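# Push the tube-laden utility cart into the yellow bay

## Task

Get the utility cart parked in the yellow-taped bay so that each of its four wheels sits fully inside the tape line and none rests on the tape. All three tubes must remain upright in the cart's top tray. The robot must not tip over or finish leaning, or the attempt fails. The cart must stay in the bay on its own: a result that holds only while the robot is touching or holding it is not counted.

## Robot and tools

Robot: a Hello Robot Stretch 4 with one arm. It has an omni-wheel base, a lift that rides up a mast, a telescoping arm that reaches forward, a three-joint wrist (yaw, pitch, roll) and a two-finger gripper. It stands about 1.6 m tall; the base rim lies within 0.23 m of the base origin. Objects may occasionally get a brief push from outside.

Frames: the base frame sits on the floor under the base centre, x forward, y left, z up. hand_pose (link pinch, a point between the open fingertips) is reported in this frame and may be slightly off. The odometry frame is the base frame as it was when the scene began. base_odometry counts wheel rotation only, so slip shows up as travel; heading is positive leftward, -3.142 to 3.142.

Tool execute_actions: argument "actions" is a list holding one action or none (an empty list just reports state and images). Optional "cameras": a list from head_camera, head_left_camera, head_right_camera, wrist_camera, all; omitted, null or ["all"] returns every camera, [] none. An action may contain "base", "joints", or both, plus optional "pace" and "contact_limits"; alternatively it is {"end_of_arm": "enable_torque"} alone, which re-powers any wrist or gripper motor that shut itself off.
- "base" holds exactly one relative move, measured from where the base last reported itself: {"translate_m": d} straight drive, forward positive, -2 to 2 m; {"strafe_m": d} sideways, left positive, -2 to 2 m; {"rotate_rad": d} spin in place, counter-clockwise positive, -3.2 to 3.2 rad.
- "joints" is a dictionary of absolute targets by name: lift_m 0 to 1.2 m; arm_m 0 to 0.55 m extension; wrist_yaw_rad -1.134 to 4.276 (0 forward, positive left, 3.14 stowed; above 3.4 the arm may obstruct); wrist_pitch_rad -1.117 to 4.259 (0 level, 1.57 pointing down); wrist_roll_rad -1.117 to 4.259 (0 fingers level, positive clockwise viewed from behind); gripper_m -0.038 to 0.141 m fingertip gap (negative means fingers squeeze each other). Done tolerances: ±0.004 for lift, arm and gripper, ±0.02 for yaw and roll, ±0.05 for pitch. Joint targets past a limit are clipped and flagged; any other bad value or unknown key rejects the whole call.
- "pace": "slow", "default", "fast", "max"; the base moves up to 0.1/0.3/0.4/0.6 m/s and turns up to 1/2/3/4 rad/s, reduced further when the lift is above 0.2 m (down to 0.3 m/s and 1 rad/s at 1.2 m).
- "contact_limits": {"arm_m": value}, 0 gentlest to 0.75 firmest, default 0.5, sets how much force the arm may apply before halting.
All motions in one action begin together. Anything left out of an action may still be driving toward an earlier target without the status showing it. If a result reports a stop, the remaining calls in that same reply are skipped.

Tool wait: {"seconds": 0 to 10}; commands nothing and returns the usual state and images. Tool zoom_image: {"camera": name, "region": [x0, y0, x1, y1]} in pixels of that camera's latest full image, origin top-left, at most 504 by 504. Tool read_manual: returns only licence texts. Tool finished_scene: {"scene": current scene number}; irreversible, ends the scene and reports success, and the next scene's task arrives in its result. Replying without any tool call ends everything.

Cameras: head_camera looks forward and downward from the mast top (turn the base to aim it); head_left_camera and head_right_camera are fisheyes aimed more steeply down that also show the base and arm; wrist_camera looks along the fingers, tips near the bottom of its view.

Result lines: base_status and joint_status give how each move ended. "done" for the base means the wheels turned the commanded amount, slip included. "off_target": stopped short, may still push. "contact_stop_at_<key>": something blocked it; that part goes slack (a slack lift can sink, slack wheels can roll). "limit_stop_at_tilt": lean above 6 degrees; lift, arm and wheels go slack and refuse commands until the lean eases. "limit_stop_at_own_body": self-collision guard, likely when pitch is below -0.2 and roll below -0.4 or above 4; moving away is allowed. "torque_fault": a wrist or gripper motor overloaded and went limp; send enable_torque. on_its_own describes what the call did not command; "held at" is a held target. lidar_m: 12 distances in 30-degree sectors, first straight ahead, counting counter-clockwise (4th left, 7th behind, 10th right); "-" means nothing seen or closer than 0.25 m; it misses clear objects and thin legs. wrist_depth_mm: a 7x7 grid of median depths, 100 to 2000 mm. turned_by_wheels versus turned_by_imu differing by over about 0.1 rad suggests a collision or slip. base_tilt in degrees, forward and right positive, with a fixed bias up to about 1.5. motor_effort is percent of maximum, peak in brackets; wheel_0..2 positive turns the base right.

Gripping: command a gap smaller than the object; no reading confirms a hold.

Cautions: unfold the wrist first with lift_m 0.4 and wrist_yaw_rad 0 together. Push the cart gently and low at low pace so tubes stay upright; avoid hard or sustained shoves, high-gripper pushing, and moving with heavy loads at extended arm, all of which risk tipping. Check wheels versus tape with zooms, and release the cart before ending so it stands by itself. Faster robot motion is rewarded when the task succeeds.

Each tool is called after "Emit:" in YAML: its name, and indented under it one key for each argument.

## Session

Emit:
execute_actions:
  actions: []

Scene clock: 0.00 s.
base_odometry: x=+0.000 y=+0.000 heading=+0.000 (m, m, rad; odometry frame)
turned_by_wheels: +0.000 (rad since the last result)
turned_by_imu: +0.000 (rad since the last result)
base_tilt: forward=+0.4 right=+0.8 (deg)
lidar_m: 1.98 1.75 1.66 1.72 0.70 0.65 0.67 0.92 2.06 2.15 0.93 0.75
base_status: not commanded
joint_positions: lift_m=+0.211 arm_m=+0.002 wrist_yaw_rad=+3.196 wrist_pitch_rad=-0.008 wrist_roll_rad=-0.007 gripper_m=+0.057
joint_status: not commanded
motor_effort: lift_m=+19 arm_m=-1 wrist_yaw_rad=-1 wrist_pitch_rad=-7 wrist_roll_rad=+1 gripper_m=-3 wheel_0=+0 wheel_1=+0 wheel_2=+0 (%)
hand_pose: x=-0.1195 y=+0.0717 z=+0.3917 quat_wxyz=(-0.027, +0.004, -0.004, +1.000) (m; base frame)
wrist_depth_mm: - 138 138 1008 991 946 878 / - - 136 1366 1430 1336 1229 / - 111 136 1708 1576 1397 1229 / 138 134 160 1708 1537 1366 1229 / 212 - - 1756 1537 1366 1229 / 221 1499 198 1499 1430 1336 1229 / 224 904 1025 155 960 1138 1160
pictures: head_camera, head_left_camera, head_right_camera, wrist_camera
Images, in order (width x height): head_camera 420x560, head_left_camera 420x672, head_right_camera 420x672, wrist_camera 616x392.

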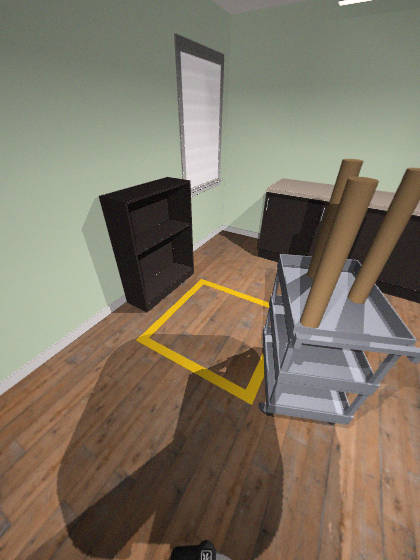

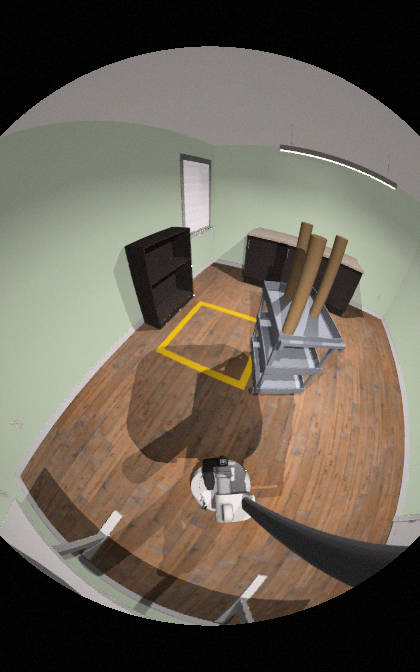

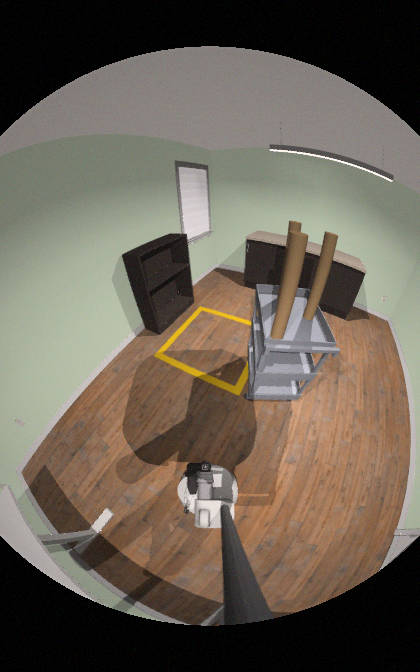

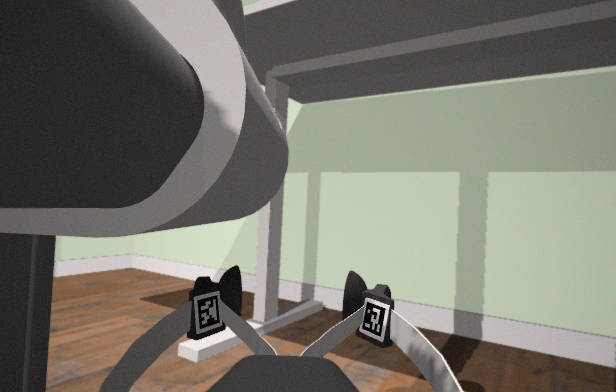

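Emit:
execute_actions:
  actions:
    - {"base":{"rotate_rad":-0.55}}
  cameras: ["head_camera"]

Emit:
zoom_image:
  camera: "head_camera"
  region: [100,220,340,460]

Scene clock: 6.20 s.
base_odometry: x=+0.000 y=+0.000 heading=-0.549 (m, m, rad; odometry frame)
turned_by_wheels: -0.549 (rad since the last result)
turned_by_imu: -0.539 (rad since the last result)
base_tilt: forward=+0.4 right=+0.8 (deg)
lidar_m: 0.76 2.07 1.76 1.66 1.71 0.67 0.65 0.67 0.88 2.04 2.14 0.96
base_status: done
joint_positions: lift_m=+0.211 arm_m=+0.002 wrist_yaw_rad=+3.196 wrist_pitch_rad=-0.008 wrist_roll_rad=-0.007 gripper_m=+0.057
joint_status: not commanded
motor_effort: lift_m=+19(19) arm_m=-1(1) wrist_yaw_rad=+0(1) wrist_pitch_rad=-6(7) wrist_roll_rad=+0(0) gripper_m=+1(3) wheel_0=+3(5) wheel_1=+2(7) wheel_2=+3(7) (%)
hand_pose: x=-0.1195 y=+0.0717 z=+0.3917 quat_wxyz=(-0.027, +0.004, -0.004, +1.000) (m; base frame)
wrist_depth_mm: - 138 138 1025 1008 976 1576 / - - 136 1464 1430 1618 1537 / - 111 135 1537 1576 1576 1576 / 138 133 160 1618 1576 1537 1576 / 213 1576 1576 1537 1499 1499 1576 / 220 1499 198 1537 1336 1537 1537 / 224 917 1060 154 960 1098 1160
pictures: head_camera
Images, in order (width x height): head_camera 420x560.

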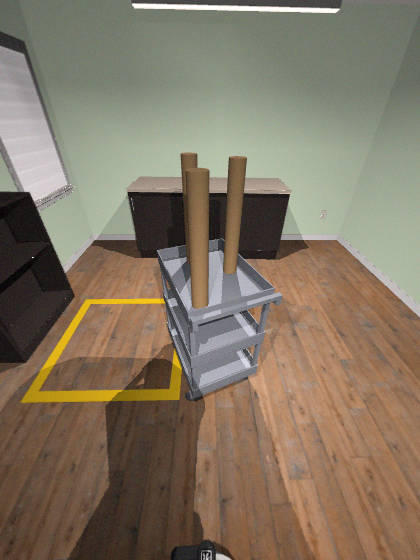

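Region (100, 220, 340, 460) of head_camera's 420x560 image, scaled by 2.100, with more detail than that image has.

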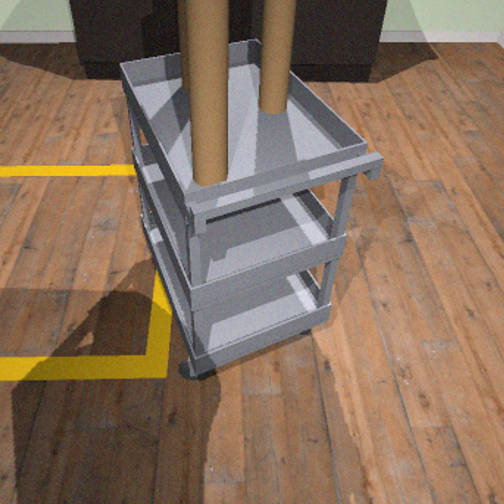

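Emit:
execute_actions:
  actions:
    - {"base":{"rotate_rad":0.87},"joints":{"lift_m":0.673,"wrist_yaw_rad":0,"wrist_roll_rad":1.57,"gripper_m":0.08}}
  cameras: []

Emit:
execute_actions:
  actions:
    - {"base":{"translate_m":-0.1}}
  cameras: []

Emit:
execute_actions:
  actions:
    - {"base":{"strafe_m":-0.7}}
  cameras: ["head_camera","wrist_camera"]

Scene clock: 24.73 s.
base_odometry: x=+0.000 y=+0.000 heading=+0.320 (m, m, rad; odometry frame)
turned_by_wheels: +0.869 (rad since the last result)
turned_by_imu: +0.858 (rad since the last result)
base_tilt: forward=+0.4 right=+0.8 (deg)
lidar_m: 1.82 1.66 1.68 0.74 0.66 0.66 0.81 2.05 2.10 2.47 0.77 0.77
base_status: done
joint_positions: lift_m=+0.673 arm_m=+0.002 wrist_yaw_rad=+0.000 wrist_pitch_rad=-0.008 wrist_roll_rad=+1.570 gripper_m=+0.080
joint_status: all done
motor_effort: lift_m=+21(25) arm_m=-1(1) wrist_yaw_rad=-1(5) wrist_pitch_rad=-7(7) wrist_roll_rad=+1(6) gripper_m=-3(3) wheel_0=-3(7) wheel_1=-2(7) wheel_2=-3(8) (%)
hand_pose: x=+0.4618 y=-0.0873 z=+0.8533 quat_wxyz=(+0.707, +0.707, -0.003, +0.003) (m; base frame)
wrist_depth_mm: - - - - - 1808 1255 / - - - - - 1756 1205 / - - - - - 1708 1182 / - - - - - 1661 1182 / 1863 1921 1921 1756 1708 1576 1182 / 1661 1661 211 1708 214 1661 1160 / 1464 1499 1537 150 1537 1499 1160
pictures: none
No camera images: the call's "cameras" was empty. Leave "cameras" out to get every camera's image.

Scene clock: 26.27 s.
base_odometry: x=-0.095 y=-0.031 heading=+0.320 (m, m, rad; odometry frame)
turned_by_wheels: +0.000 (rad since the last result)
turned_by_imu: +0.000 (rad since the last result)
base_tilt: forward=+0.5 right=+0.8 (deg)
lidar_m: 1.91 1.73 1.75 0.67 0.59 0.58 0.73 1.98 2.02 2.39 0.86 0.84
base_status: done
joint_positions: lift_m=+0.673 arm_m=+0.002 wrist_yaw_rad=+0.000 wrist_pitch_rad=-0.008 wrist_roll_rad=+1.570 gripper_m=+0.080
joint_status: not commanded
motor_effort: lift_m=+21(21) arm_m=-1(1) wrist_yaw_rad=+1(1) wrist_pitch_rad=-7(7) wrist_roll_rad=+2(1) gripper_m=+0(3) wheel_0=-1(7) wheel_1=-1(5) wheel_2=-1(10) (%)
hand_pose: x=+0.4618 y=-0.0873 z=+0.8533 quat_wxyz=(+0.707, +0.707, -0.003, +0.003) (m; base frame)
wrist_depth_mm: - - - - - 1756 1205 / - - - - - 1708 1229 / - - - - - 1756 1205 / - - - - - 1661 1182 / 1921 1983 - 1863 1808 1708 1182 / 1708 1708 212 1756 214 1661 1160 / 1576 1537 1576 151 1618 1576 1138
pictures: none
No camera images: the call's "cameras" was empty. Leave "cameras" out to get every camera's image.

Scene clock: 29.93 s.
base_odometry: x=+0.125 y=-0.696 heading=+0.320 (m, m, rad; odometry frame)
turned_by_wheels: +0.000 (rad since the last result)
turned_by_imu: +0.002 (rad since the last result)
base_tilt: forward=+0.5 right=+0.9 (deg)
lidar_m: 0.51 0.65 2.22 1.25 1.12 1.12 1.74 1.54 1.53 1.83 2.20 0.49
base_status: done
joint_positions: lift_m=+0.673 arm_m=+0.002 wrist_yaw_rad=+0.000 wrist_pitch_rad=-0.008 wrist_roll_rad=+1.570 gripper_m=+0.080
joint_status: not commanded
motor_effort: lift_m=+21(21) arm_m=-1(1) wrist_yaw_rad=+0(2) wrist_pitch_rad=-7(7) wrist_roll_rad=+2(1) gripper_m=+0(5) wheel_0=+0(8) wheel_1=+2(9) wheel_2=+1(2) (%)
hand_pose: x=+0.4618 y=-0.0874 z=+0.8533 quat_wxyz=(+0.707, +0.707, -0.003, +0.003) (m; base frame)
wrist_depth_mm: - - - 1863 1921 1537 1182 / 564 559 559 235 293 297 298 / - 798 820 303 931 768 535 / - - - 320 1008 759 530 / - - - 347 - 759 521 / 477 480 213 377 214 683 535 / - - - 150 - 597 436
pictures: head_camera, wrist_camera
Images, in order (width x height): head_camera 420x560, wrist_camera 616x392.

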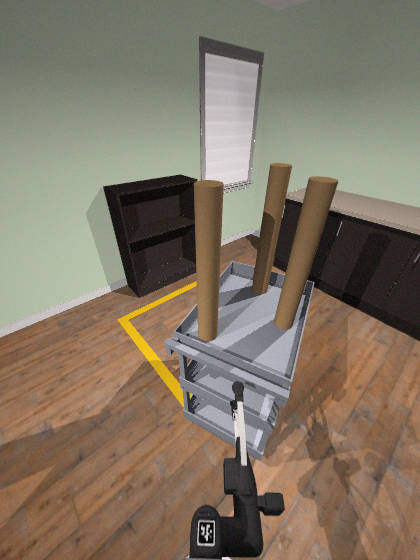

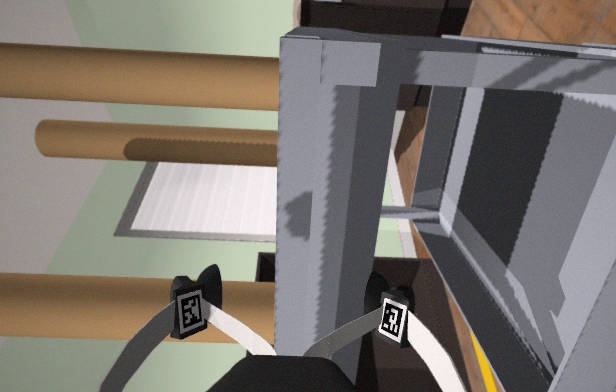

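Emit:
execute_actions:
  actions:
    - {"base":{"strafe_m":0.04},"joints":{"arm_m":0.105}}
  cameras: ["head_camera","wrist_camera"]

Scene clock: 35.20 s.
base_odometry: x=+0.113 y=-0.658 heading=+0.320 (m, m, rad; odometry frame)
turned_by_wheels: +0.000 (rad since the last result)
turned_by_imu: +0.002 (rad since the last result)
base_tilt: forward=+0.4 right=+0.8 (deg)
lidar_m: 0.57 2.04 2.20 1.24 1.07 1.09 1.75 1.56 1.57 1.84 2.23 0.52
base_status: done
joint_positions: lift_m=+0.673 arm_m=+0.104 wrist_yaw_rad=+0.000 wrist_pitch_rad=-0.008 wrist_roll_rad=+1.570 gripper_m=+0.080
joint_status: all done
motor_effort: lift_m=+21(21) arm_m=+5(4) wrist_yaw_rad=+2(1) wrist_pitch_rad=-7(7) wrist_roll_rad=+2(1) gripper_m=-1(4) wheel_0=-2(7) wheel_1=+1(10) wheel_2=+0(0) (%)
hand_pose: x=+0.5635 y=-0.0874 z=+0.8533 quat_wxyz=(+0.707, +0.707, -0.003, +0.003) (m; base frame)
wrist_depth_mm: 462 459 462 151 205 741 544 / - - - 161 217 768 535 / - - 741 171 234 759 535 / - - - 186 252 759 525 / - - - 200 272 707 521 / 373 377 213 216 214 1661 521 / 1921 1921 1921 150 322 1576 480
pictures: head_camera, wrist_camera
Images, in order (width x height): head_camera 420x560, wrist_camera 616x392.

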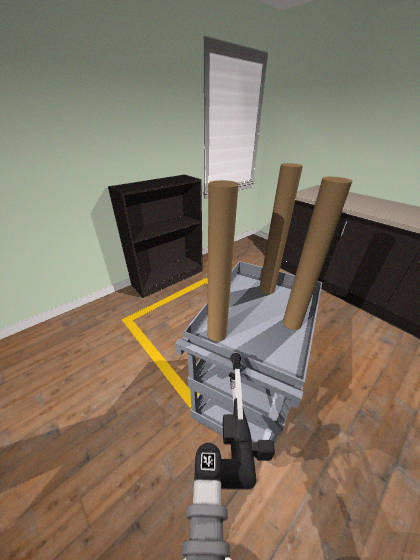

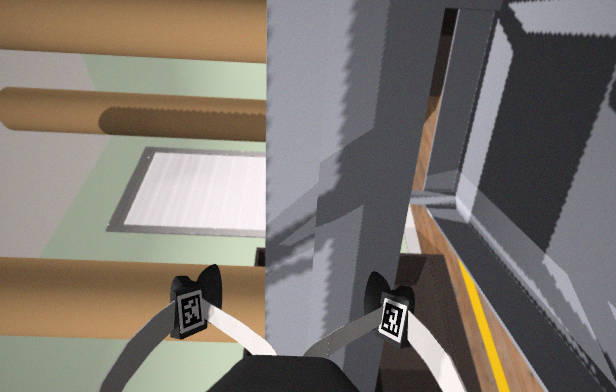

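Emit:
execute_actions:
  actions:
    - {"joints":{"arm_m":0.125,"gripper_m":-0.01}}
  cameras: ["wrist_camera"]

Emit:
execute_actions:
  actions:
    - {"base":{"strafe_m":-0.55},"pace":"slow"}
  cameras: ["head_camera"]

Scene clock: 39.57 s.
base_odometry: x=+0.113 y=-0.658 heading=+0.320 (m, m, rad; odometry frame)
turned_by_wheels: +0.000 (rad since the last result)
turned_by_imu: +0.002 (rad since the last result)
base_tilt: forward=+0.6 right=+0.8 (deg)
lidar_m: 0.57 2.03 2.19 1.24 1.07 1.08 1.76 1.56 1.57 1.85 2.23 0.51
base_status: not commanded
joint_positions: lift_m=+0.673 arm_m=+0.125 wrist_yaw_rad=+0.001 wrist_pitch_rad=-0.010 wrist_roll_rad=+1.570 gripper_m=-0.009
joint_status: all done
motor_effort: lift_m=+21(21) arm_m=+2(5) wrist_yaw_rad=+0(1) wrist_pitch_rad=+0(6) wrist_roll_rad=+1(2) gripper_m=-19(16) wheel_0=-1(2) wheel_1=+1(1) wheel_2=+0(0) (%)
hand_pose: x=+0.5840 y=-0.0872 z=+0.8541 quat_wxyz=(+0.707, +0.707, -0.003, +0.004) (m; base frame)
wrist_depth_mm: 442 439 439 127 182 707 549 / - - - 135 193 732 539 / - - - 145 205 778 535 / - - - 156 220 759 530 / - - - 167 239 691 525 / 349 351 189 183 247 1661 517 / 1921 353 1138 187 276 1464 469
pictures: wrist_camera
Images, in order (width x height): wrist_camera 616x392.

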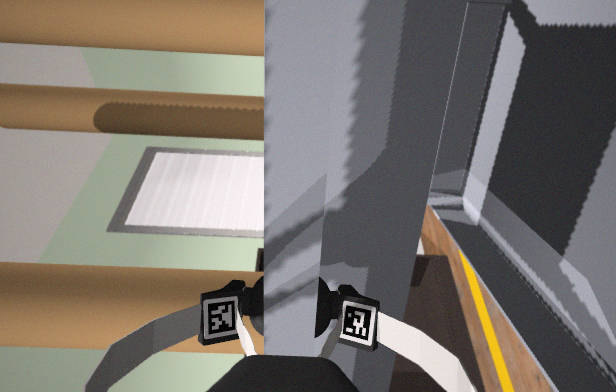

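Scene clock: 46.20 s.
base_odometry: x=+0.286 y=-1.180 heading=+0.321 (m, m, rad; odometry frame)
turned_by_wheels: +0.001 (rad since the last result)
turned_by_imu: +0.006 (rad since the last result)
base_tilt: forward=+0.4 right=+0.8 (deg)
lidar_m: 0.44 0.45 2.56 1.72 1.50 2.26 1.33 1.17 1.18 1.42 1.82 0.59
base_status: done
joint_positions: lift_m=+0.673 arm_m=+0.125 wrist_yaw_rad=+0.005 wrist_pitch_rad=-0.011 wrist_roll_rad=+1.570 gripper_m=-0.010
joint_status: not commanded
on_its_own: wrist_yaw_rad is at rest, and its effort (-15) is outside its rest range (-13 to +13)
motor_effort: lift_m=+21(21) arm_m=+2(2) wrist_yaw_rad=-15(17) wrist_pitch_rad=+1(1) wrist_roll_rad=+1(1) gripper_m=-16(16) wheel_0=+6(12) wheel_1=+0(6) wheel_2=+3(1) (%)
hand_pose: x=+0.5844 y=-0.0859 z=+0.8542 quat_wxyz=(+0.707, +0.707, -0.002, +0.006) (m; base frame)
wrist_depth_mm: - - - 271 1499 1537 1229 / - - - 306 329 338 343 / - - - 283 304 1708 809 / - - - 265 282 1576 517 / 544 544 549 196 262 723 525 / - - 187 183 243 750 517 / 640 640 647 171 221 654 512
pictures: head_camera
Images, in order (width x height): head_camera 420x560.

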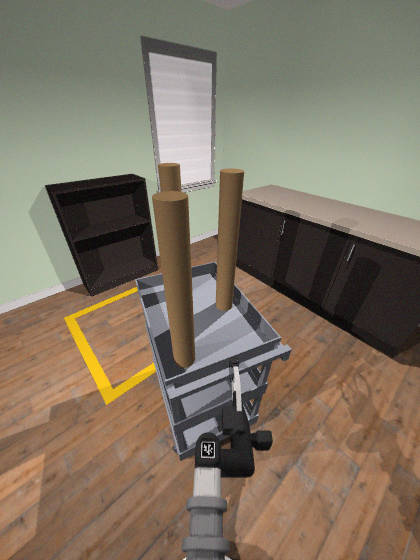

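Emit:
execute_actions:
  actions:
    - {"base":{"rotate_rad":0.2},"pace":"slow"}
  cameras: []

Emit:
execute_actions:
  actions:
    - {"base":{"rotate_rad":0.2},"pace":"slow"}
  cameras: []

Emit:
execute_actions:
  actions:
    - {"base":{"rotate_rad":0.2},"pace":"slow"}
  cameras: ["head_camera"]

Emit:
execute_actions:
  actions:
    - {"base":{"strafe_m":-0.6},"pace":"slow"}
  cameras: ["head_camera"]

Scene clock: 53.63 s.
base_odometry: x=+0.286 y=-1.180 heading=+0.520 (m, m, rad; odometry frame)
turned_by_wheels: +0.199 (rad since the last result)
turned_by_imu: +0.197 (rad since the last result)
base_tilt: forward=+0.4 right=+0.8 (deg)
lidar_m: 0.52 2.27 2.15 1.54 1.47 1.71 1.24 1.18 1.23 1.63 1.82 0.57
base_status: done
joint_positions: lift_m=+0.673 arm_m=+0.125 wrist_yaw_rad=+0.000 wrist_pitch_rad=-0.009 wrist_roll_rad=+1.570 gripper_m=-0.010
joint_status: not commanded
motor_effort: lift_m=+20(21) arm_m=+2(2) wrist_yaw_rad=+3(47) wrist_pitch_rad=-3(3) wrist_roll_rad=+1(2) gripper_m=-14(17) wheel_0=-4(12) wheel_1=-4(7) wheel_2=-2(14) (%)
hand_pose: x=+0.5840 y=-0.0875 z=+0.8537 quat_wxyz=(+0.707, +0.707, -0.003, +0.003) (m; base frame)
wrist_depth_mm: - - - 186 252 1499 282 / - - - 183 246 1756 517 / 517 525 521 181 244 723 530 / - - - 179 241 768 525 / 699 707 707 177 238 750 525 / - - 186 174 236 750 521 / - 327 - 157 231 683 517
pictures: none
No camera images: the call's "cameras" was empty. Leave "cameras" out to get every camera's image.

Scene clock: 54.97 s.
base_odometry: x=+0.286 y=-1.180 heading=+0.719 (m, m, rad; odometry frame)
turned_by_wheels: +0.199 (rad since the last result)
turned_by_imu: +0.196 (rad since the last result)
base_tilt: forward=+0.5 right=+0.8 (deg)
lidar_m: 0.54 2.57 1.82 1.50 1.49 1.45 1.18 1.18 1.31 2.11 1.82 0.51
base_status: done
joint_positions: lift_m=+0.673 arm_m=+0.125 wrist_yaw_rad=-0.003 wrist_pitch_rad=-0.010 wrist_roll_rad=+1.570 gripper_m=-0.010
joint_status: not commanded
motor_effort: lift_m=+20(20) arm_m=+3(2) wrist_yaw_rad=+11(47) wrist_pitch_rad=-1(3) wrist_roll_rad=+1(1) gripper_m=-11(11) wheel_0=-3(13) wheel_1=-1(6) wheel_2=-3(13) (%)
hand_pose: x=+0.5836 y=-0.0883 z=+0.8540 quat_wxyz=(+0.707, +0.707, -0.005, +0.002) (m; base frame)
wrist_depth_mm: 452 452 462 136 193 732 525 / - 500 488 142 200 759 539 / 676 676 691 148 208 778 539 / - - - 156 217 759 525 / - - - 162 229 732 530 / - - 185 171 237 691 525 / - - - 160 247 1661 484
pictures: none
No camera images: the call's "cameras" was empty. Leave "cameras" out to get every camera's image.

Scene clock: 56.13 s.
base_odometry: x=+0.286 y=-1.180 heading=+0.919 (m, m, rad; odometry frame)
turned_by_wheels: +0.199 (rad since the last result)
turned_by_imu: +0.196 (rad since the last result)
base_tilt: forward=+0.4 right=+0.8 (deg)
lidar_m: 0.57 2.59 1.65 1.49 1.98 1.31 1.18 1.19 1.49 1.82 1.85 0.47
base_status: done
joint_positions: lift_m=+0.673 arm_m=+0.125 wrist_yaw_rad=-0.003 wrist_pitch_rad=-0.010 wrist_roll_rad=+1.570 gripper_m=-0.010
joint_status: not commanded
motor_effort: lift_m=+20(20) arm_m=+3(3) wrist_yaw_rad=+13(42) wrist_pitch_rad=-1(1) wrist_roll_rad=+1(0) gripper_m=-11(13) wheel_0=-2(13) wheel_1=-2(7) wheel_2=-3(11) (%)
hand_pose: x=+0.5836 y=-0.0883 z=+0.8540 quat_wxyz=(+0.707, +0.707, -0.005, +0.002) (m; base frame)
wrist_depth_mm: 603 603 603 - 144 146 539 / - - - - 157 163 544 / - - - 106 173 683 535 / - - - 120 191 683 535 / - - - 135 215 1661 517 / - - 184 156 246 1661 484 / - - - 165 278 1661 449
pictures: head_camera
Images, in order (width x height): head_camera 420x560.

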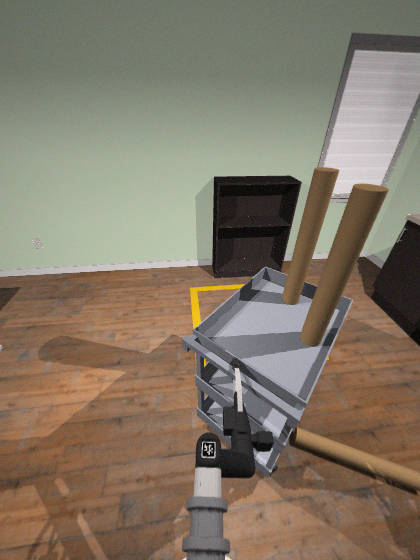

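Scene clock: 63.27 s.
base_odometry: x=+0.763 y=-1.544 heading=+0.919 (m, m, rad; odometry frame)
turned_by_wheels: +0.001 (rad since the last result)
turned_by_imu: +0.006 (rad since the last result)
base_tilt: forward=+0.6 right=+0.8 (deg)
lidar_m: 0.51 2.66 2.30 2.09 1.84 1.21 1.09 1.11 1.38 1.21 1.25 0.56
base_status: done
joint_positions: lift_m=+0.673 arm_m=+0.125 wrist_yaw_rad=+0.006 wrist_pitch_rad=-0.010 wrist_roll_rad=+1.570 gripper_m=-0.010
joint_status: not commanded
motor_effort: lift_m=+20(20) arm_m=+3(3) wrist_yaw_rad=-13(19) wrist_pitch_rad=+0(0) wrist_roll_rad=+1(0) gripper_m=-12(9) wheel_0=+6(12) wheel_1=-1(6) wheel_2=+3(2) (%)
hand_pose: x=+0.5844 y=-0.0857 z=+0.8540 quat_wxyz=(+0.707, +0.707, -0.001, +0.006) (m; base frame)
wrist_depth_mm: - - - 185 247 1618 1118 / - - - 182 245 1756 504 / 521 525 525 180 242 759 535 / - - - 178 239 768 525 / 691 699 707 177 237 759 525 / - - 186 175 236 741 521 / - - - 160 179 691 512
pictures: head_camera
Images, in order (width x height): head_camera 420x560.

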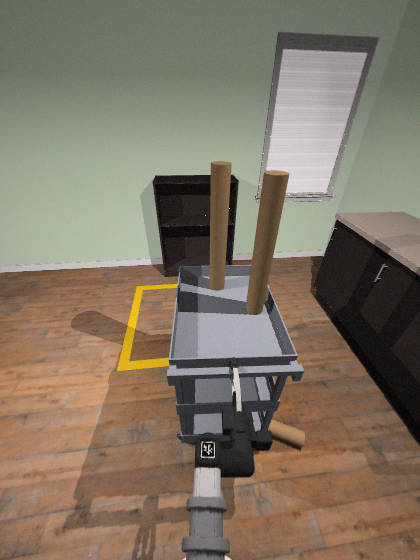

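Emit:
execute_actions:
  actions:
    - {"joints":{"gripper_m":0.08}}
  cameras: []

Emit:
execute_actions:
  actions:
    - {"base":{"translate_m":-0.2},"joints":{"arm_m":0,"wrist_yaw_rad":0.8}}
  cameras: ["head_camera","head_right_camera"]

Emit:
zoom_image:
  camera: "head_camera"
  region: [140,300,340,500]

Scene clock: 73.20 s.
base_odometry: x=+0.763 y=-1.544 heading=+0.919 (m, m, rad; odometry frame)
turned_by_wheels: +0.000 (rad since the last result)
turned_by_imu: +0.002 (rad since the last result)
base_tilt: forward=+0.4 right=+0.7 (deg)
lidar_m: 0.51 2.68 2.31 2.10 1.84 1.22 1.09 1.11 1.38 1.23 1.24 0.57
base_status: not commanded
joint_positions: lift_m=+0.673 arm_m=+0.125 wrist_yaw_rad=+0.003 wrist_pitch_rad=-0.010 wrist_roll_rad=+1.570 gripper_m=+0.080
joint_status: all done
motor_effort: lift_m=+20(20) arm_m=+3(3) wrist_yaw_rad=-4(15) wrist_pitch_rad=+1(0) wrist_roll_rad=+2(1) gripper_m=-2(13) wheel_0=+6(6) wheel_1=+0(1) wheel_2=+2(2) (%)
hand_pose: x=+0.5841 y=-0.0867 z=+0.8541 quat_wxyz=(+0.707, +0.707, -0.003, +0.005) (m; base frame)
wrist_depth_mm: - - - 188 252 1464 285 / - - - 186 250 1756 500 / 525 525 530 183 246 732 535 / - - - 181 243 768 525 / 699 707 707 179 241 750 525 / - - 191 178 236 741 521 / - - - 158 234 699 512
pictures: none
No camera images: the call's "cameras" was empty. Leave "cameras" out to get every camera's image.

Scene clock: 75.27 s.
base_odometry: x=+0.641 y=-1.703 heading=+0.919 (m, m, rad; odometry frame)
turned_by_wheels: +0.000 (rad since the last result)
turned_by_imu: +0.000 (rad since the last result)
base_tilt: forward=+0.5 right=+0.7 (deg)
lidar_m: 0.70 0.76 2.27 2.10 1.52 0.98 0.89 0.91 1.14 1.80 1.27 1.59
base_status: done
joint_positions: lift_m=+0.673 arm_m=+0.003 wrist_yaw_rad=+0.800 wrist_pitch_rad=-0.008 wrist_roll_rad=+1.570 gripper_m=+0.080
joint_status: all done
joint sent to its limit — the command would take arm_m past its lower limit, so that joint was sent only as far as its limit.
motor_effort: lift_m=+20(20) arm_m=-5(5) wrist_yaw_rad=+4(75) wrist_pitch_rad=-7(7) wrist_roll_rad=+1(1) gripper_m=+1(4) wheel_0=-1(18) wheel_1=-1(8) wheel_2=-1(10) (%)
hand_pose: x=+0.4377 y=+0.1460 z=+0.8534 quat_wxyz=(+0.651, +0.652, +0.273, +0.278) (m; base frame)
wrist_depth_mm: - - - 469 - 741 480 / - - - 539 - 640 544 / - - - - - 1708 1160 / - - - - - 1708 1182 / - - - - - 1661 1182 / - - 213 - 213 1708 1205 / - - - 150 - 1576 1160
pictures: head_camera, head_right_camera
Images, in order (width x height): head_camera 420x560, head_right_camera 420x672.

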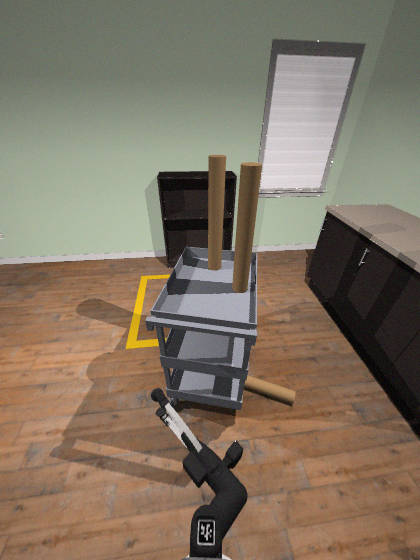

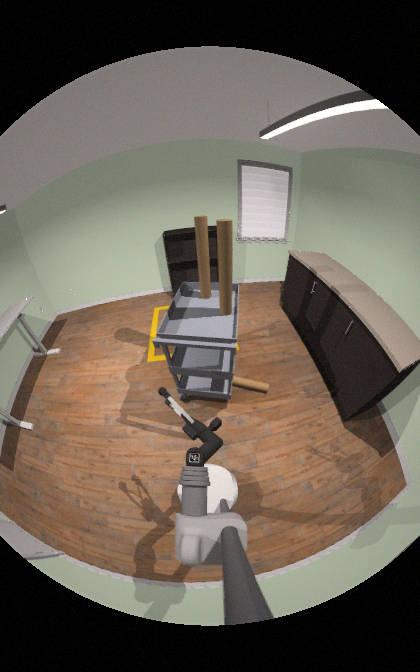

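Region (140, 300, 340, 500) of head_camera's 420x560 image, scaled by 2.520, with more detail than that image has.

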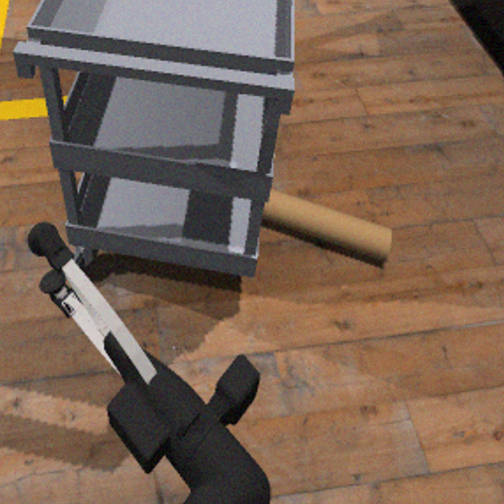

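Emit:
execute_actions:
  actions:
    - {"base":{"rotate_rad":-0.355},"joints":{"lift_m":0.3,"wrist_yaw_rad":1.57,"wrist_pitch_rad":1.57,"wrist_roll_rad":0,"gripper_m":0.135}}
  cameras: []

Emit:
execute_actions:
  actions:
    - {"base":{"strafe_m":-0.08}}
  cameras: []

Emit:
execute_actions:
  actions:
    - {"base":{"translate_m":0.33}}
  cameras: ["head_camera","wrist_camera"]

Scene clock: 91.43 s.
base_odometry: x=+0.641 y=-1.703 heading=+0.564 (m, m, rad; odometry frame)
turned_by_wheels: -0.355 (rad since the last result)
turned_by_imu: -0.345 (rad since the last result)
base_tilt: forward=+0.3 right=+0.7 (deg)
lidar_m: 0.70 0.70 2.97 2.12 2.11 1.28 0.91 0.89 0.94 1.31 1.27 1.31
base_status: done
joint_positions: lift_m=+0.342 arm_m=+0.003 wrist_yaw_rad=+1.570 wrist_pitch_rad=+1.570 wrist_roll_rad=+0.000 gripper_m=+0.135
joint_status: lift_m limit_stop_at_own_body (moved -0.331 of -0.373); the others done
on_its_own: lift_m is slack since a limit_stop_at_own_body (your +0.300 is given up); arm_m is slack since a limit_stop_at_own_body
motor_effort: lift_m=+19(20) arm_m=+0(5) wrist_yaw_rad=+2(6) wrist_pitch_rad=+1(5) wrist_roll_rad=-1(7) gripper_m=-3(2) wheel_0=+3(6) wheel_1=+0(8) wheel_2=+1(8) (%)
hand_pose: x=+0.2613 y=+0.0002 z=+0.2314 quat_wxyz=(+0.501, -0.499, +0.500, +0.500) (m; base frame)
wrist_depth_mm: 244 459 459 459 462 469 469 / 243 255 455 459 466 466 469 / 241 247 459 459 462 469 466 / 240 243 309 462 462 462 466 / 240 242 276 459 459 466 466 / 239 202 251 455 221 466 462 / 238 241 274 146 462 466 462
pictures: none
No camera images: the call's "cameras" was empty. Leave "cameras" out to get every camera's image.

not run: a stop came earlier in this reply.

not run: a stop came earlier in this reply.

Emit:
execute_actions:
  actions:
    - {"base":{"strafe_m":-0.08},"joints":{"arm_m":0.2,"lift_m":0.36}}
  cameras: []

Emit:
execute_actions:
  actions:
    - {"base":{"translate_m":0.33}}
  cameras: ["head_camera","wrist_camera"]

Scene clock: 96.93 s.
base_odometry: x=+0.684 y=-1.770 heading=+0.564 (m, m, rad; odometry frame)
turned_by_wheels: +0.000 (rad since the last result)
turned_by_imu: +0.002 (rad since the last result)
base_tilt: forward=+0.4 right=+0.8 (deg)
lidar_m: 0.73 0.73 3.02 2.21 2.19 1.21 0.89 0.84 0.90 1.25 1.21 1.24
base_status: done
joint_positions: lift_m=+0.360 arm_m=+0.199 wrist_yaw_rad=+1.570 wrist_pitch_rad=+1.570 wrist_roll_rad=+0.000 gripper_m=+0.135
joint_status: all done
motor_effort: lift_m=+21(24) arm_m=+5(4) wrist_yaw_rad=+3(3) wrist_pitch_rad=+1(1) wrist_roll_rad=-1(1) gripper_m=-3(1) wheel_0=+0(10) wheel_1=+2(8) wheel_2=+0(0) (%)
hand_pose: x=+0.4575 y=+0.0002 z=+0.2495 quat_wxyz=(+0.501, -0.499, +0.500, +0.500) (m; base frame)
wrist_depth_mm: 473 473 477 484 480 488 488 / 473 477 477 477 480 480 484 / 430 473 473 477 484 477 484 / 379 473 473 477 477 484 484 / 359 473 469 473 477 477 484 / 410 203 469 473 221 480 477 / 466 473 469 146 477 477 480
pictures: none
No camera images: the call's "cameras" was empty. Leave "cameras" out to get every camera's image.

Scene clock: 99.50 s.
base_odometry: x=+0.963 y=-1.594 heading=+0.565 (m, m, rad; odometry frame)
turned_by_wheels: +0.000 (rad since the last result)
turned_by_imu: +0.002 (rad since the last result)
base_tilt: forward=+0.4 right=+0.8 (deg)
lidar_m: 1.56 0.39 0.49 2.35 2.30 1.60 1.20 1.14 1.21 1.68 1.01 1.08
base_status: done
joint_positions: lift_m=+0.360 arm_m=+0.199 wrist_yaw_rad=+1.570 wrist_pitch_rad=+1.570 wrist_roll_rad=+0.000 gripper_m=+0.135
joint_status: not commanded
motor_effort: lift_m=+21(21) arm_m=+5(5) wrist_yaw_rad=+1(1) wrist_pitch_rad=+0(1) wrist_roll_rad=+0(0) gripper_m=-2(0) wheel_0=+2(6) wheel_1=+1(7) wheel_2=+1(10) (%)
hand_pose: x=+0.4575 y=+0.0002 z=+0.2496 quat_wxyz=(+0.501, -0.499, +0.500, +0.500) (m; base frame)
wrist_depth_mm: 473 477 480 278 298 297 329 / 477 473 480 477 480 421 484 / 433 477 473 477 480 415 484 / 377 473 477 477 480 413 484 / 362 469 477 480 477 410 480 / 415 202 469 473 221 397 480 / 466 466 469 146 469 399 477
pictures: head_camera, wrist_camera
Images, in order (width x height): head_camera 420x560, wrist_camera 616x392.

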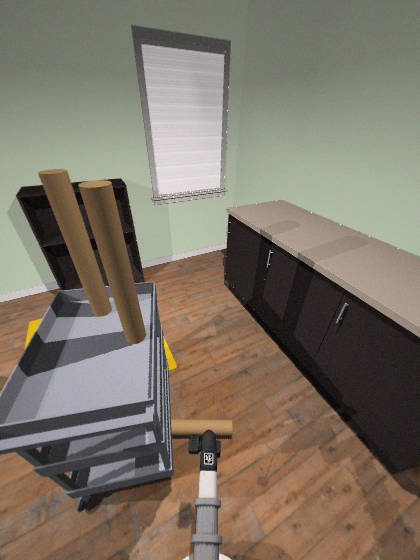

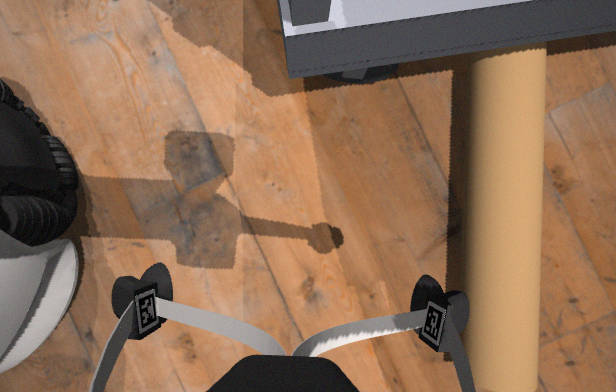

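Emit:
execute_actions:
  actions:
    - {"joints":{"arm_m":0.42,"lift_m":0.24}}
  cameras: ["head_camera","wrist_camera"]

Scene clock: 104.27 s.
base_odometry: x=+0.963 y=-1.594 heading=+0.565 (m, m, rad; odometry frame)
turned_by_wheels: +0.000 (rad since the last result)
turned_by_imu: +0.002 (rad since the last result)
base_tilt: forward=+0.4 right=+0.7 (deg)
lidar_m: 1.57 0.40 0.48 2.36 2.31 1.62 1.19 1.15 1.19 1.70 1.02 1.09
base_status: not commanded
joint_positions: lift_m=+0.240 arm_m=+0.419 wrist_yaw_rad=+1.570 wrist_pitch_rad=+1.570 wrist_roll_rad=+0.000 gripper_m=+0.135
joint_status: all done
motor_effort: lift_m=+17(21) arm_m=+5(6) wrist_yaw_rad=+4(3) wrist_pitch_rad=+1(1) wrist_roll_rad=+0(0) gripper_m=-1(1) wheel_0=+2(2) wheel_1=+1(1) wheel_2=+0(1) (%)
hand_pose: x=+0.6775 y=+0.0002 z=+0.1299 quat_wxyz=(+0.501, -0.499, +0.500, +0.500) (m; base frame)
wrist_depth_mm: 353 355 357 281 362 359 364 / 353 353 357 278 362 364 366 / 351 355 353 278 357 359 359 / 353 351 353 277 359 357 362 / 349 351 355 276 357 359 359 / 347 202 351 274 221 357 357 / 347 349 351 146 355 357 357
pictures: head_camera, wrist_camera
Images, in order (width x height): head_camera 420x560, wrist_camera 616x392.

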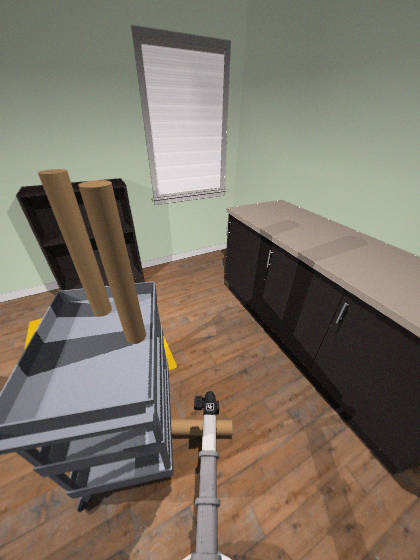

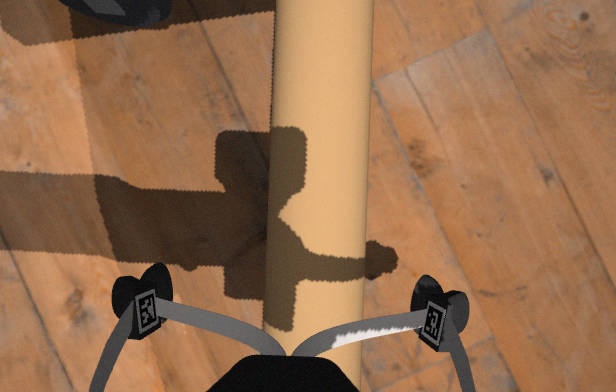

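Emit:
execute_actions:
  actions:
    - {"joints":{"arm_m":0.435,"lift_m":0.158}}
  cameras: []

Emit:
execute_actions:
  actions:
    - {"joints":{"gripper_m":0.04}}
  cameras: ["wrist_camera"]

Emit:
execute_actions:
  actions:
    - {"base":{"strafe_m":-0.42},"pace":"slow"}
  cameras: ["head_camera","wrist_camera"]

Scene clock: 109.77 s.
base_odometry: x=+0.963 y=-1.594 heading=+0.565 (m, m, rad; odometry frame)
turned_by_wheels: +0.000 (rad since the last result)
turned_by_imu: +0.002 (rad since the last result)
base_tilt: forward=+0.5 right=+0.7 (deg)
lidar_m: 1.52 0.40 0.48 2.34 2.31 1.62 1.19 1.15 1.20 1.67 1.01 1.08
base_status: not commanded
joint_positions: lift_m=+0.158 arm_m=+0.434 wrist_yaw_rad=+1.570 wrist_pitch_rad=+1.570 wrist_roll_rad=+0.000 gripper_m=+0.135
joint_status: all done
motor_effort: lift_m=+16(18) arm_m=+5(7) wrist_yaw_rad=+3(0) wrist_pitch_rad=+1(1) wrist_roll_rad=-1(1) gripper_m=-1(3) wheel_0=+2(2) wheel_1=+1(1) wheel_2=+1(1) (%)
hand_pose: x=+0.6925 y=+0.0002 z=+0.0479 quat_wxyz=(+0.501, -0.499, +0.500, +0.500) (m; base frame)
wrist_depth_mm: 273 273 274 193 277 279 278 / 271 272 272 194 276 277 278 / 270 272 274 193 274 276 278 / 270 271 272 192 273 276 277 / 270 271 271 193 272 277 277 / 270 202 199 191 211 276 276 / 268 270 271 146 274 273 274
pictures: none
No camera images: the call's "cameras" was empty. Leave "cameras" out to get every camera's image.

Scene clock: 111.67 s.
base_odometry: x=+0.963 y=-1.594 heading=+0.565 (m, m, rad; odometry frame)
turned_by_wheels: +0.000 (rad since the last result)
turned_by_imu: +0.001 (rad since the last result)
base_tilt: forward=+0.4 right=+0.8 (deg)
lidar_m: 1.53 0.41 0.49 2.36 2.30 1.62 1.19 1.13 1.19 1.67 1.02 1.08
base_status: not commanded
joint_positions: lift_m=+0.158 arm_m=+0.434 wrist_yaw_rad=+1.570 wrist_pitch_rad=+1.570 wrist_roll_rad=+0.000 gripper_m=+0.040
joint_status: all done
motor_effort: lift_m=+17(17) arm_m=+5(5) wrist_yaw_rad=+1(4) wrist_pitch_rad=+1(1) wrist_roll_rad=-2(0) gripper_m=-22(23) wheel_0=+2(2) wheel_1=+1(1) wheel_2=+0(1) (%)
hand_pose: x=+0.6925 y=+0.0002 z=+0.0479 quat_wxyz=(+0.501, -0.499, +0.500, +0.500) (m; base frame)
wrist_depth_mm: 272 272 274 190 276 278 277 / 272 272 272 189 274 276 278 / 270 272 272 189 274 276 277 / 268 271 271 188 274 274 276 / 268 271 270 187 274 274 277 / 268 270 191 186 207 274 274 / 268 268 270 184 272 273 273
pictures: wrist_camera
Images, in order (width x height): wrist_camera 616x392.

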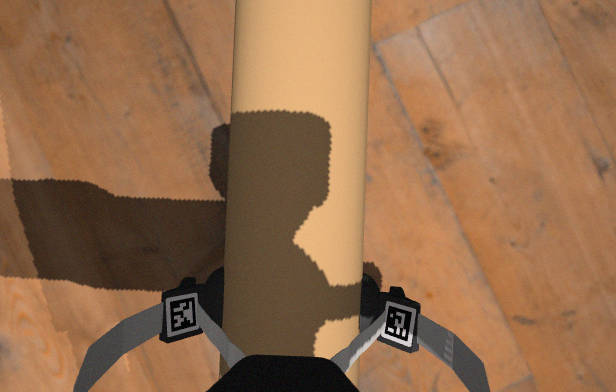

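Scene clock: 117.00 s.
base_odometry: x=+1.188 y=-1.949 heading=+0.565 (m, m, rad; odometry frame)
turned_by_wheels: +0.000 (rad since the last result)
turned_by_imu: +0.002 (rad since the last result)
base_tilt: forward=+0.4 right=+0.8 (deg)
lidar_m: 0.98 0.90 0.68 2.73 2.69 1.33 0.99 0.94 0.98 1.35 0.67 0.68
base_status: done
joint_positions: lift_m=+0.158 arm_m=+0.434 wrist_yaw_rad=+1.570 wrist_pitch_rad=+1.570 wrist_roll_rad=+0.000 gripper_m=+0.040
joint_status: not commanded
motor_effort: lift_m=+17(17) arm_m=+5(5) wrist_yaw_rad=+3(0) wrist_pitch_rad=+1(2) wrist_roll_rad=+0(1) gripper_m=-22(21) wheel_0=+2(6) wheel_1=-1(6) wheel_2=+1(1) (%)
hand_pose: x=+0.6925 y=+0.0002 z=+0.0479 quat_wxyz=(+0.501, -0.499, +0.500, +0.500) (m; base frame)
wrist_depth_mm: 271 272 273 190 276 277 278 / 270 272 272 189 274 277 278 / 270 271 272 189 274 276 277 / 271 272 272 187 274 274 276 / 270 270 270 186 273 274 277 / 268 268 192 185 207 272 274 / 267 268 268 183 273 272 274
pictures: head_camera, wrist_camera
Images, in order (width x height): head_camera 420x560, wrist_camera 616x392.

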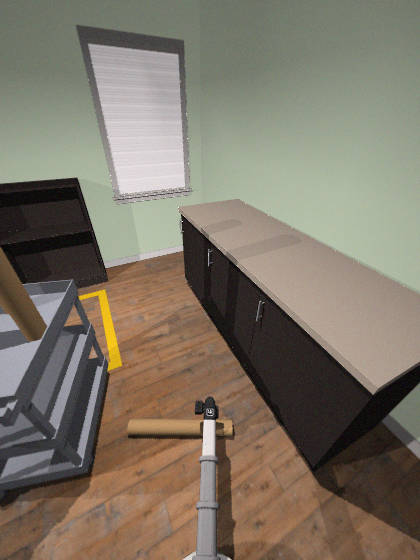

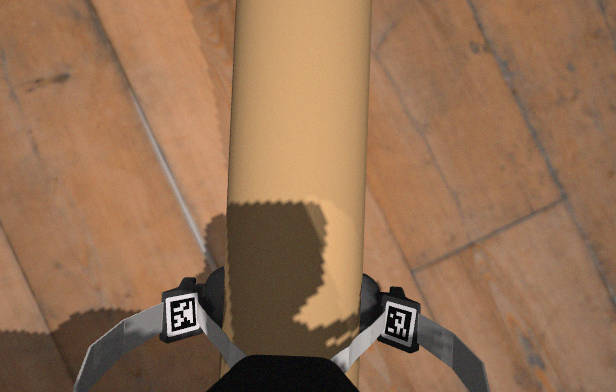

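Emit:
execute_actions:
  actions:
    - {"joints":{"gripper_m":0.12}}
  cameras: []

Emit:
execute_actions:
  actions:
    - {"base":{"strafe_m":0.17}}
  cameras: []

Emit:
execute_actions:
  actions:
    - {"joints":{"gripper_m":0.035}}
  cameras: []

Emit:
execute_actions:
  actions:
    - {"joints":{"lift_m":0.2},"pace":"slow"}
  cameras: ["head_camera","wrist_camera"]

Scene clock: 122.30 s.
base_odometry: x=+1.188 y=-1.949 heading=+0.565 (m, m, rad; odometry frame)
turned_by_wheels: +0.000 (rad since the last result)
turned_by_imu: +0.002 (rad since the last result)
base_tilt: forward=+0.4 right=+0.8 (deg)
lidar_m: 0.99 0.92 0.71 2.75 2.66 1.31 0.97 0.95 1.00 1.36 0.69 0.69
base_status: not commanded
joint_positions: lift_m=+0.158 arm_m=+0.434 wrist_yaw_rad=+1.570 wrist_pitch_rad=+1.570 wrist_roll_rad=+0.000 gripper_m=+0.120
joint_status: all done
motor_effort: lift_m=+17(17) arm_m=+4(5) wrist_yaw_rad=+4(2) wrist_pitch_rad=-1(1) wrist_roll_rad=+0(1) gripper_m=-1(22) wheel_0=+2(2) wheel_1=-1(1) wheel_2=+0(0) (%)
hand_pose: x=+0.6925 y=+0.0001 z=+0.0479 quat_wxyz=(+0.500, -0.500, +0.500, +0.500) (m; base frame)
wrist_depth_mm: 272 273 274 193 277 278 279 / 271 273 274 193 276 277 278 / 272 272 273 193 277 276 278 / 271 271 272 193 276 276 277 / 268 270 270 192 274 276 276 / 268 211 198 191 211 274 276 / 267 270 270 151 273 276 276
pictures: none
No camera images: the call's "cameras" was empty. Leave "cameras" out to get every camera's image.

Scene clock: 124.13 s.
base_odometry: x=+1.097 y=-1.805 heading=+0.565 (m, m, rad; odometry frame)
turned_by_wheels: +0.000 (rad since the last result)
turned_by_imu: +0.001 (rad since the last result)
base_tilt: forward=+0.5 right=+0.8 (deg)
lidar_m: 1.21 0.59 0.54 2.61 2.52 1.46 1.07 1.02 1.08 1.53 0.81 0.83
base_status: done
joint_positions: lift_m=+0.158 arm_m=+0.434 wrist_yaw_rad=+1.570 wrist_pitch_rad=+1.570 wrist_roll_rad=+0.000 gripper_m=+0.120
joint_status: not commanded
motor_effort: lift_m=+17(17) arm_m=+5(4) wrist_yaw_rad=+3(3) wrist_pitch_rad=+0(1) wrist_roll_rad=-1(0) gripper_m=-3(1) wheel_0=+0(9) wheel_1=+0(10) wheel_2=+1(1) (%)
hand_pose: x=+0.6925 y=+0.0001 z=+0.0479 quat_wxyz=(+0.500, -0.500, +0.500, +0.500) (m; base frame)
wrist_depth_mm: 272 273 274 194 277 277 278 / 272 272 272 194 276 277 278 / 270 272 273 193 276 276 278 / 270 272 272 192 276 276 277 / 268 270 271 191 274 273 277 / 270 209 196 191 214 276 276 / 268 270 270 151 273 276 274
pictures: none
No camera images: the call's "cameras" was empty. Leave "cameras" out to get every camera's image.

Scene clock: 125.87 s.
base_odometry: x=+1.097 y=-1.805 heading=+0.565 (m, m, rad; odometry frame)
turned_by_wheels: +0.000 (rad since the last result)
turned_by_imu: +0.001 (rad since the last result)
base_tilt: forward=+0.5 right=+0.7 (deg)
lidar_m: 1.19 0.60 0.56 2.60 2.54 1.46 1.07 1.03 1.09 1.51 0.81 0.85
base_status: not commanded
joint_positions: lift_m=+0.158 arm_m=+0.434 wrist_yaw_rad=+1.570 wrist_pitch_rad=+1.570 wrist_roll_rad=+0.000 gripper_m=+0.035
joint_status: all done
motor_effort: lift_m=+18(18) arm_m=+4(4) wrist_yaw_rad=+0(2) wrist_pitch_rad=-1(0) wrist_roll_rad=-1(0) gripper_m=-26(24) wheel_0=+0(1) wheel_1=+0(0) wheel_2=+1(1) (%)
hand_pose: x=+0.6925 y=+0.0001 z=+0.0478 quat_wxyz=(+0.500, -0.500, +0.500, +0.500) (m; base frame)
wrist_depth_mm: 272 273 274 189 276 277 277 / 271 272 273 188 273 277 277 / 271 272 272 187 274 276 276 / 270 270 272 188 273 274 277 / 268 268 272 187 273 273 274 / 268 270 191 185 206 273 274 / 267 267 267 184 271 274 273
pictures: none
No camera images: the call's "cameras" was empty. Leave "cameras" out to get every camera's image.

Scene clock: 127.07 s.
base_odometry: x=+1.097 y=-1.805 heading=+0.565 (m, m, rad; odometry frame)
turned_by_wheels: +0.000 (rad since the last result)
turned_by_imu: +0.000 (rad since the last result)
base_tilt: forward=+0.5 right=+0.7 (deg)
lidar_m: 0.64 0.61 0.56 2.59 2.53 1.46 1.07 1.02 1.06 1.50 0.81 0.69
base_status: not commanded
joint_positions: lift_m=+0.200 arm_m=+0.434 wrist_yaw_rad=+1.570 wrist_pitch_rad=+1.570 wrist_roll_rad=+0.000 gripper_m=+0.035
joint_status: all done
motor_effort: lift_m=+23(25) arm_m=+5(5) wrist_yaw_rad=+2(1) wrist_pitch_rad=+0(0) wrist_roll_rad=-1(1) gripper_m=-25(24) wheel_0=+0(1) wheel_1=+0(0) wheel_2=+0(1) (%)
hand_pose: x=+0.6925 y=+0.0001 z=+0.0894 quat_wxyz=(+0.500, -0.500, +0.500, +0.500) (m; base frame)
wrist_depth_mm: 312 315 315 189 317 319 319 / 312 314 314 188 317 317 319 / 310 312 312 187 315 317 317 / 310 312 310 187 317 315 317 / 307 310 314 187 314 315 317 / 307 309 191 186 206 315 317 / 309 309 309 184 312 314 317
pictures: head_camera, wrist_camera
Images, in order (width x height): head_camera 420x560, wrist_camera 616x392.

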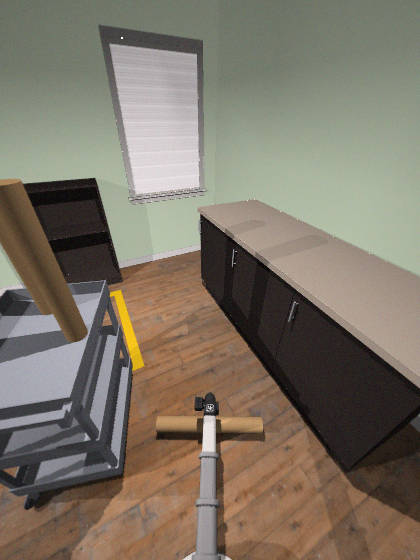

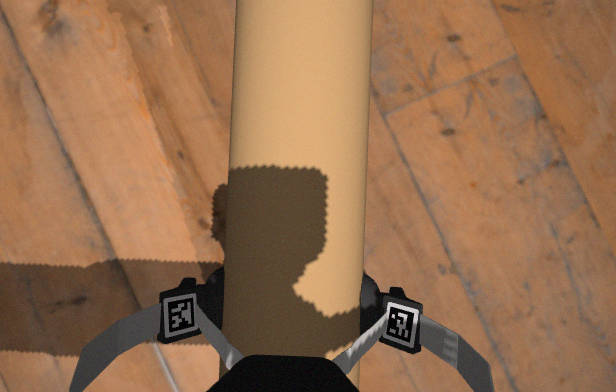

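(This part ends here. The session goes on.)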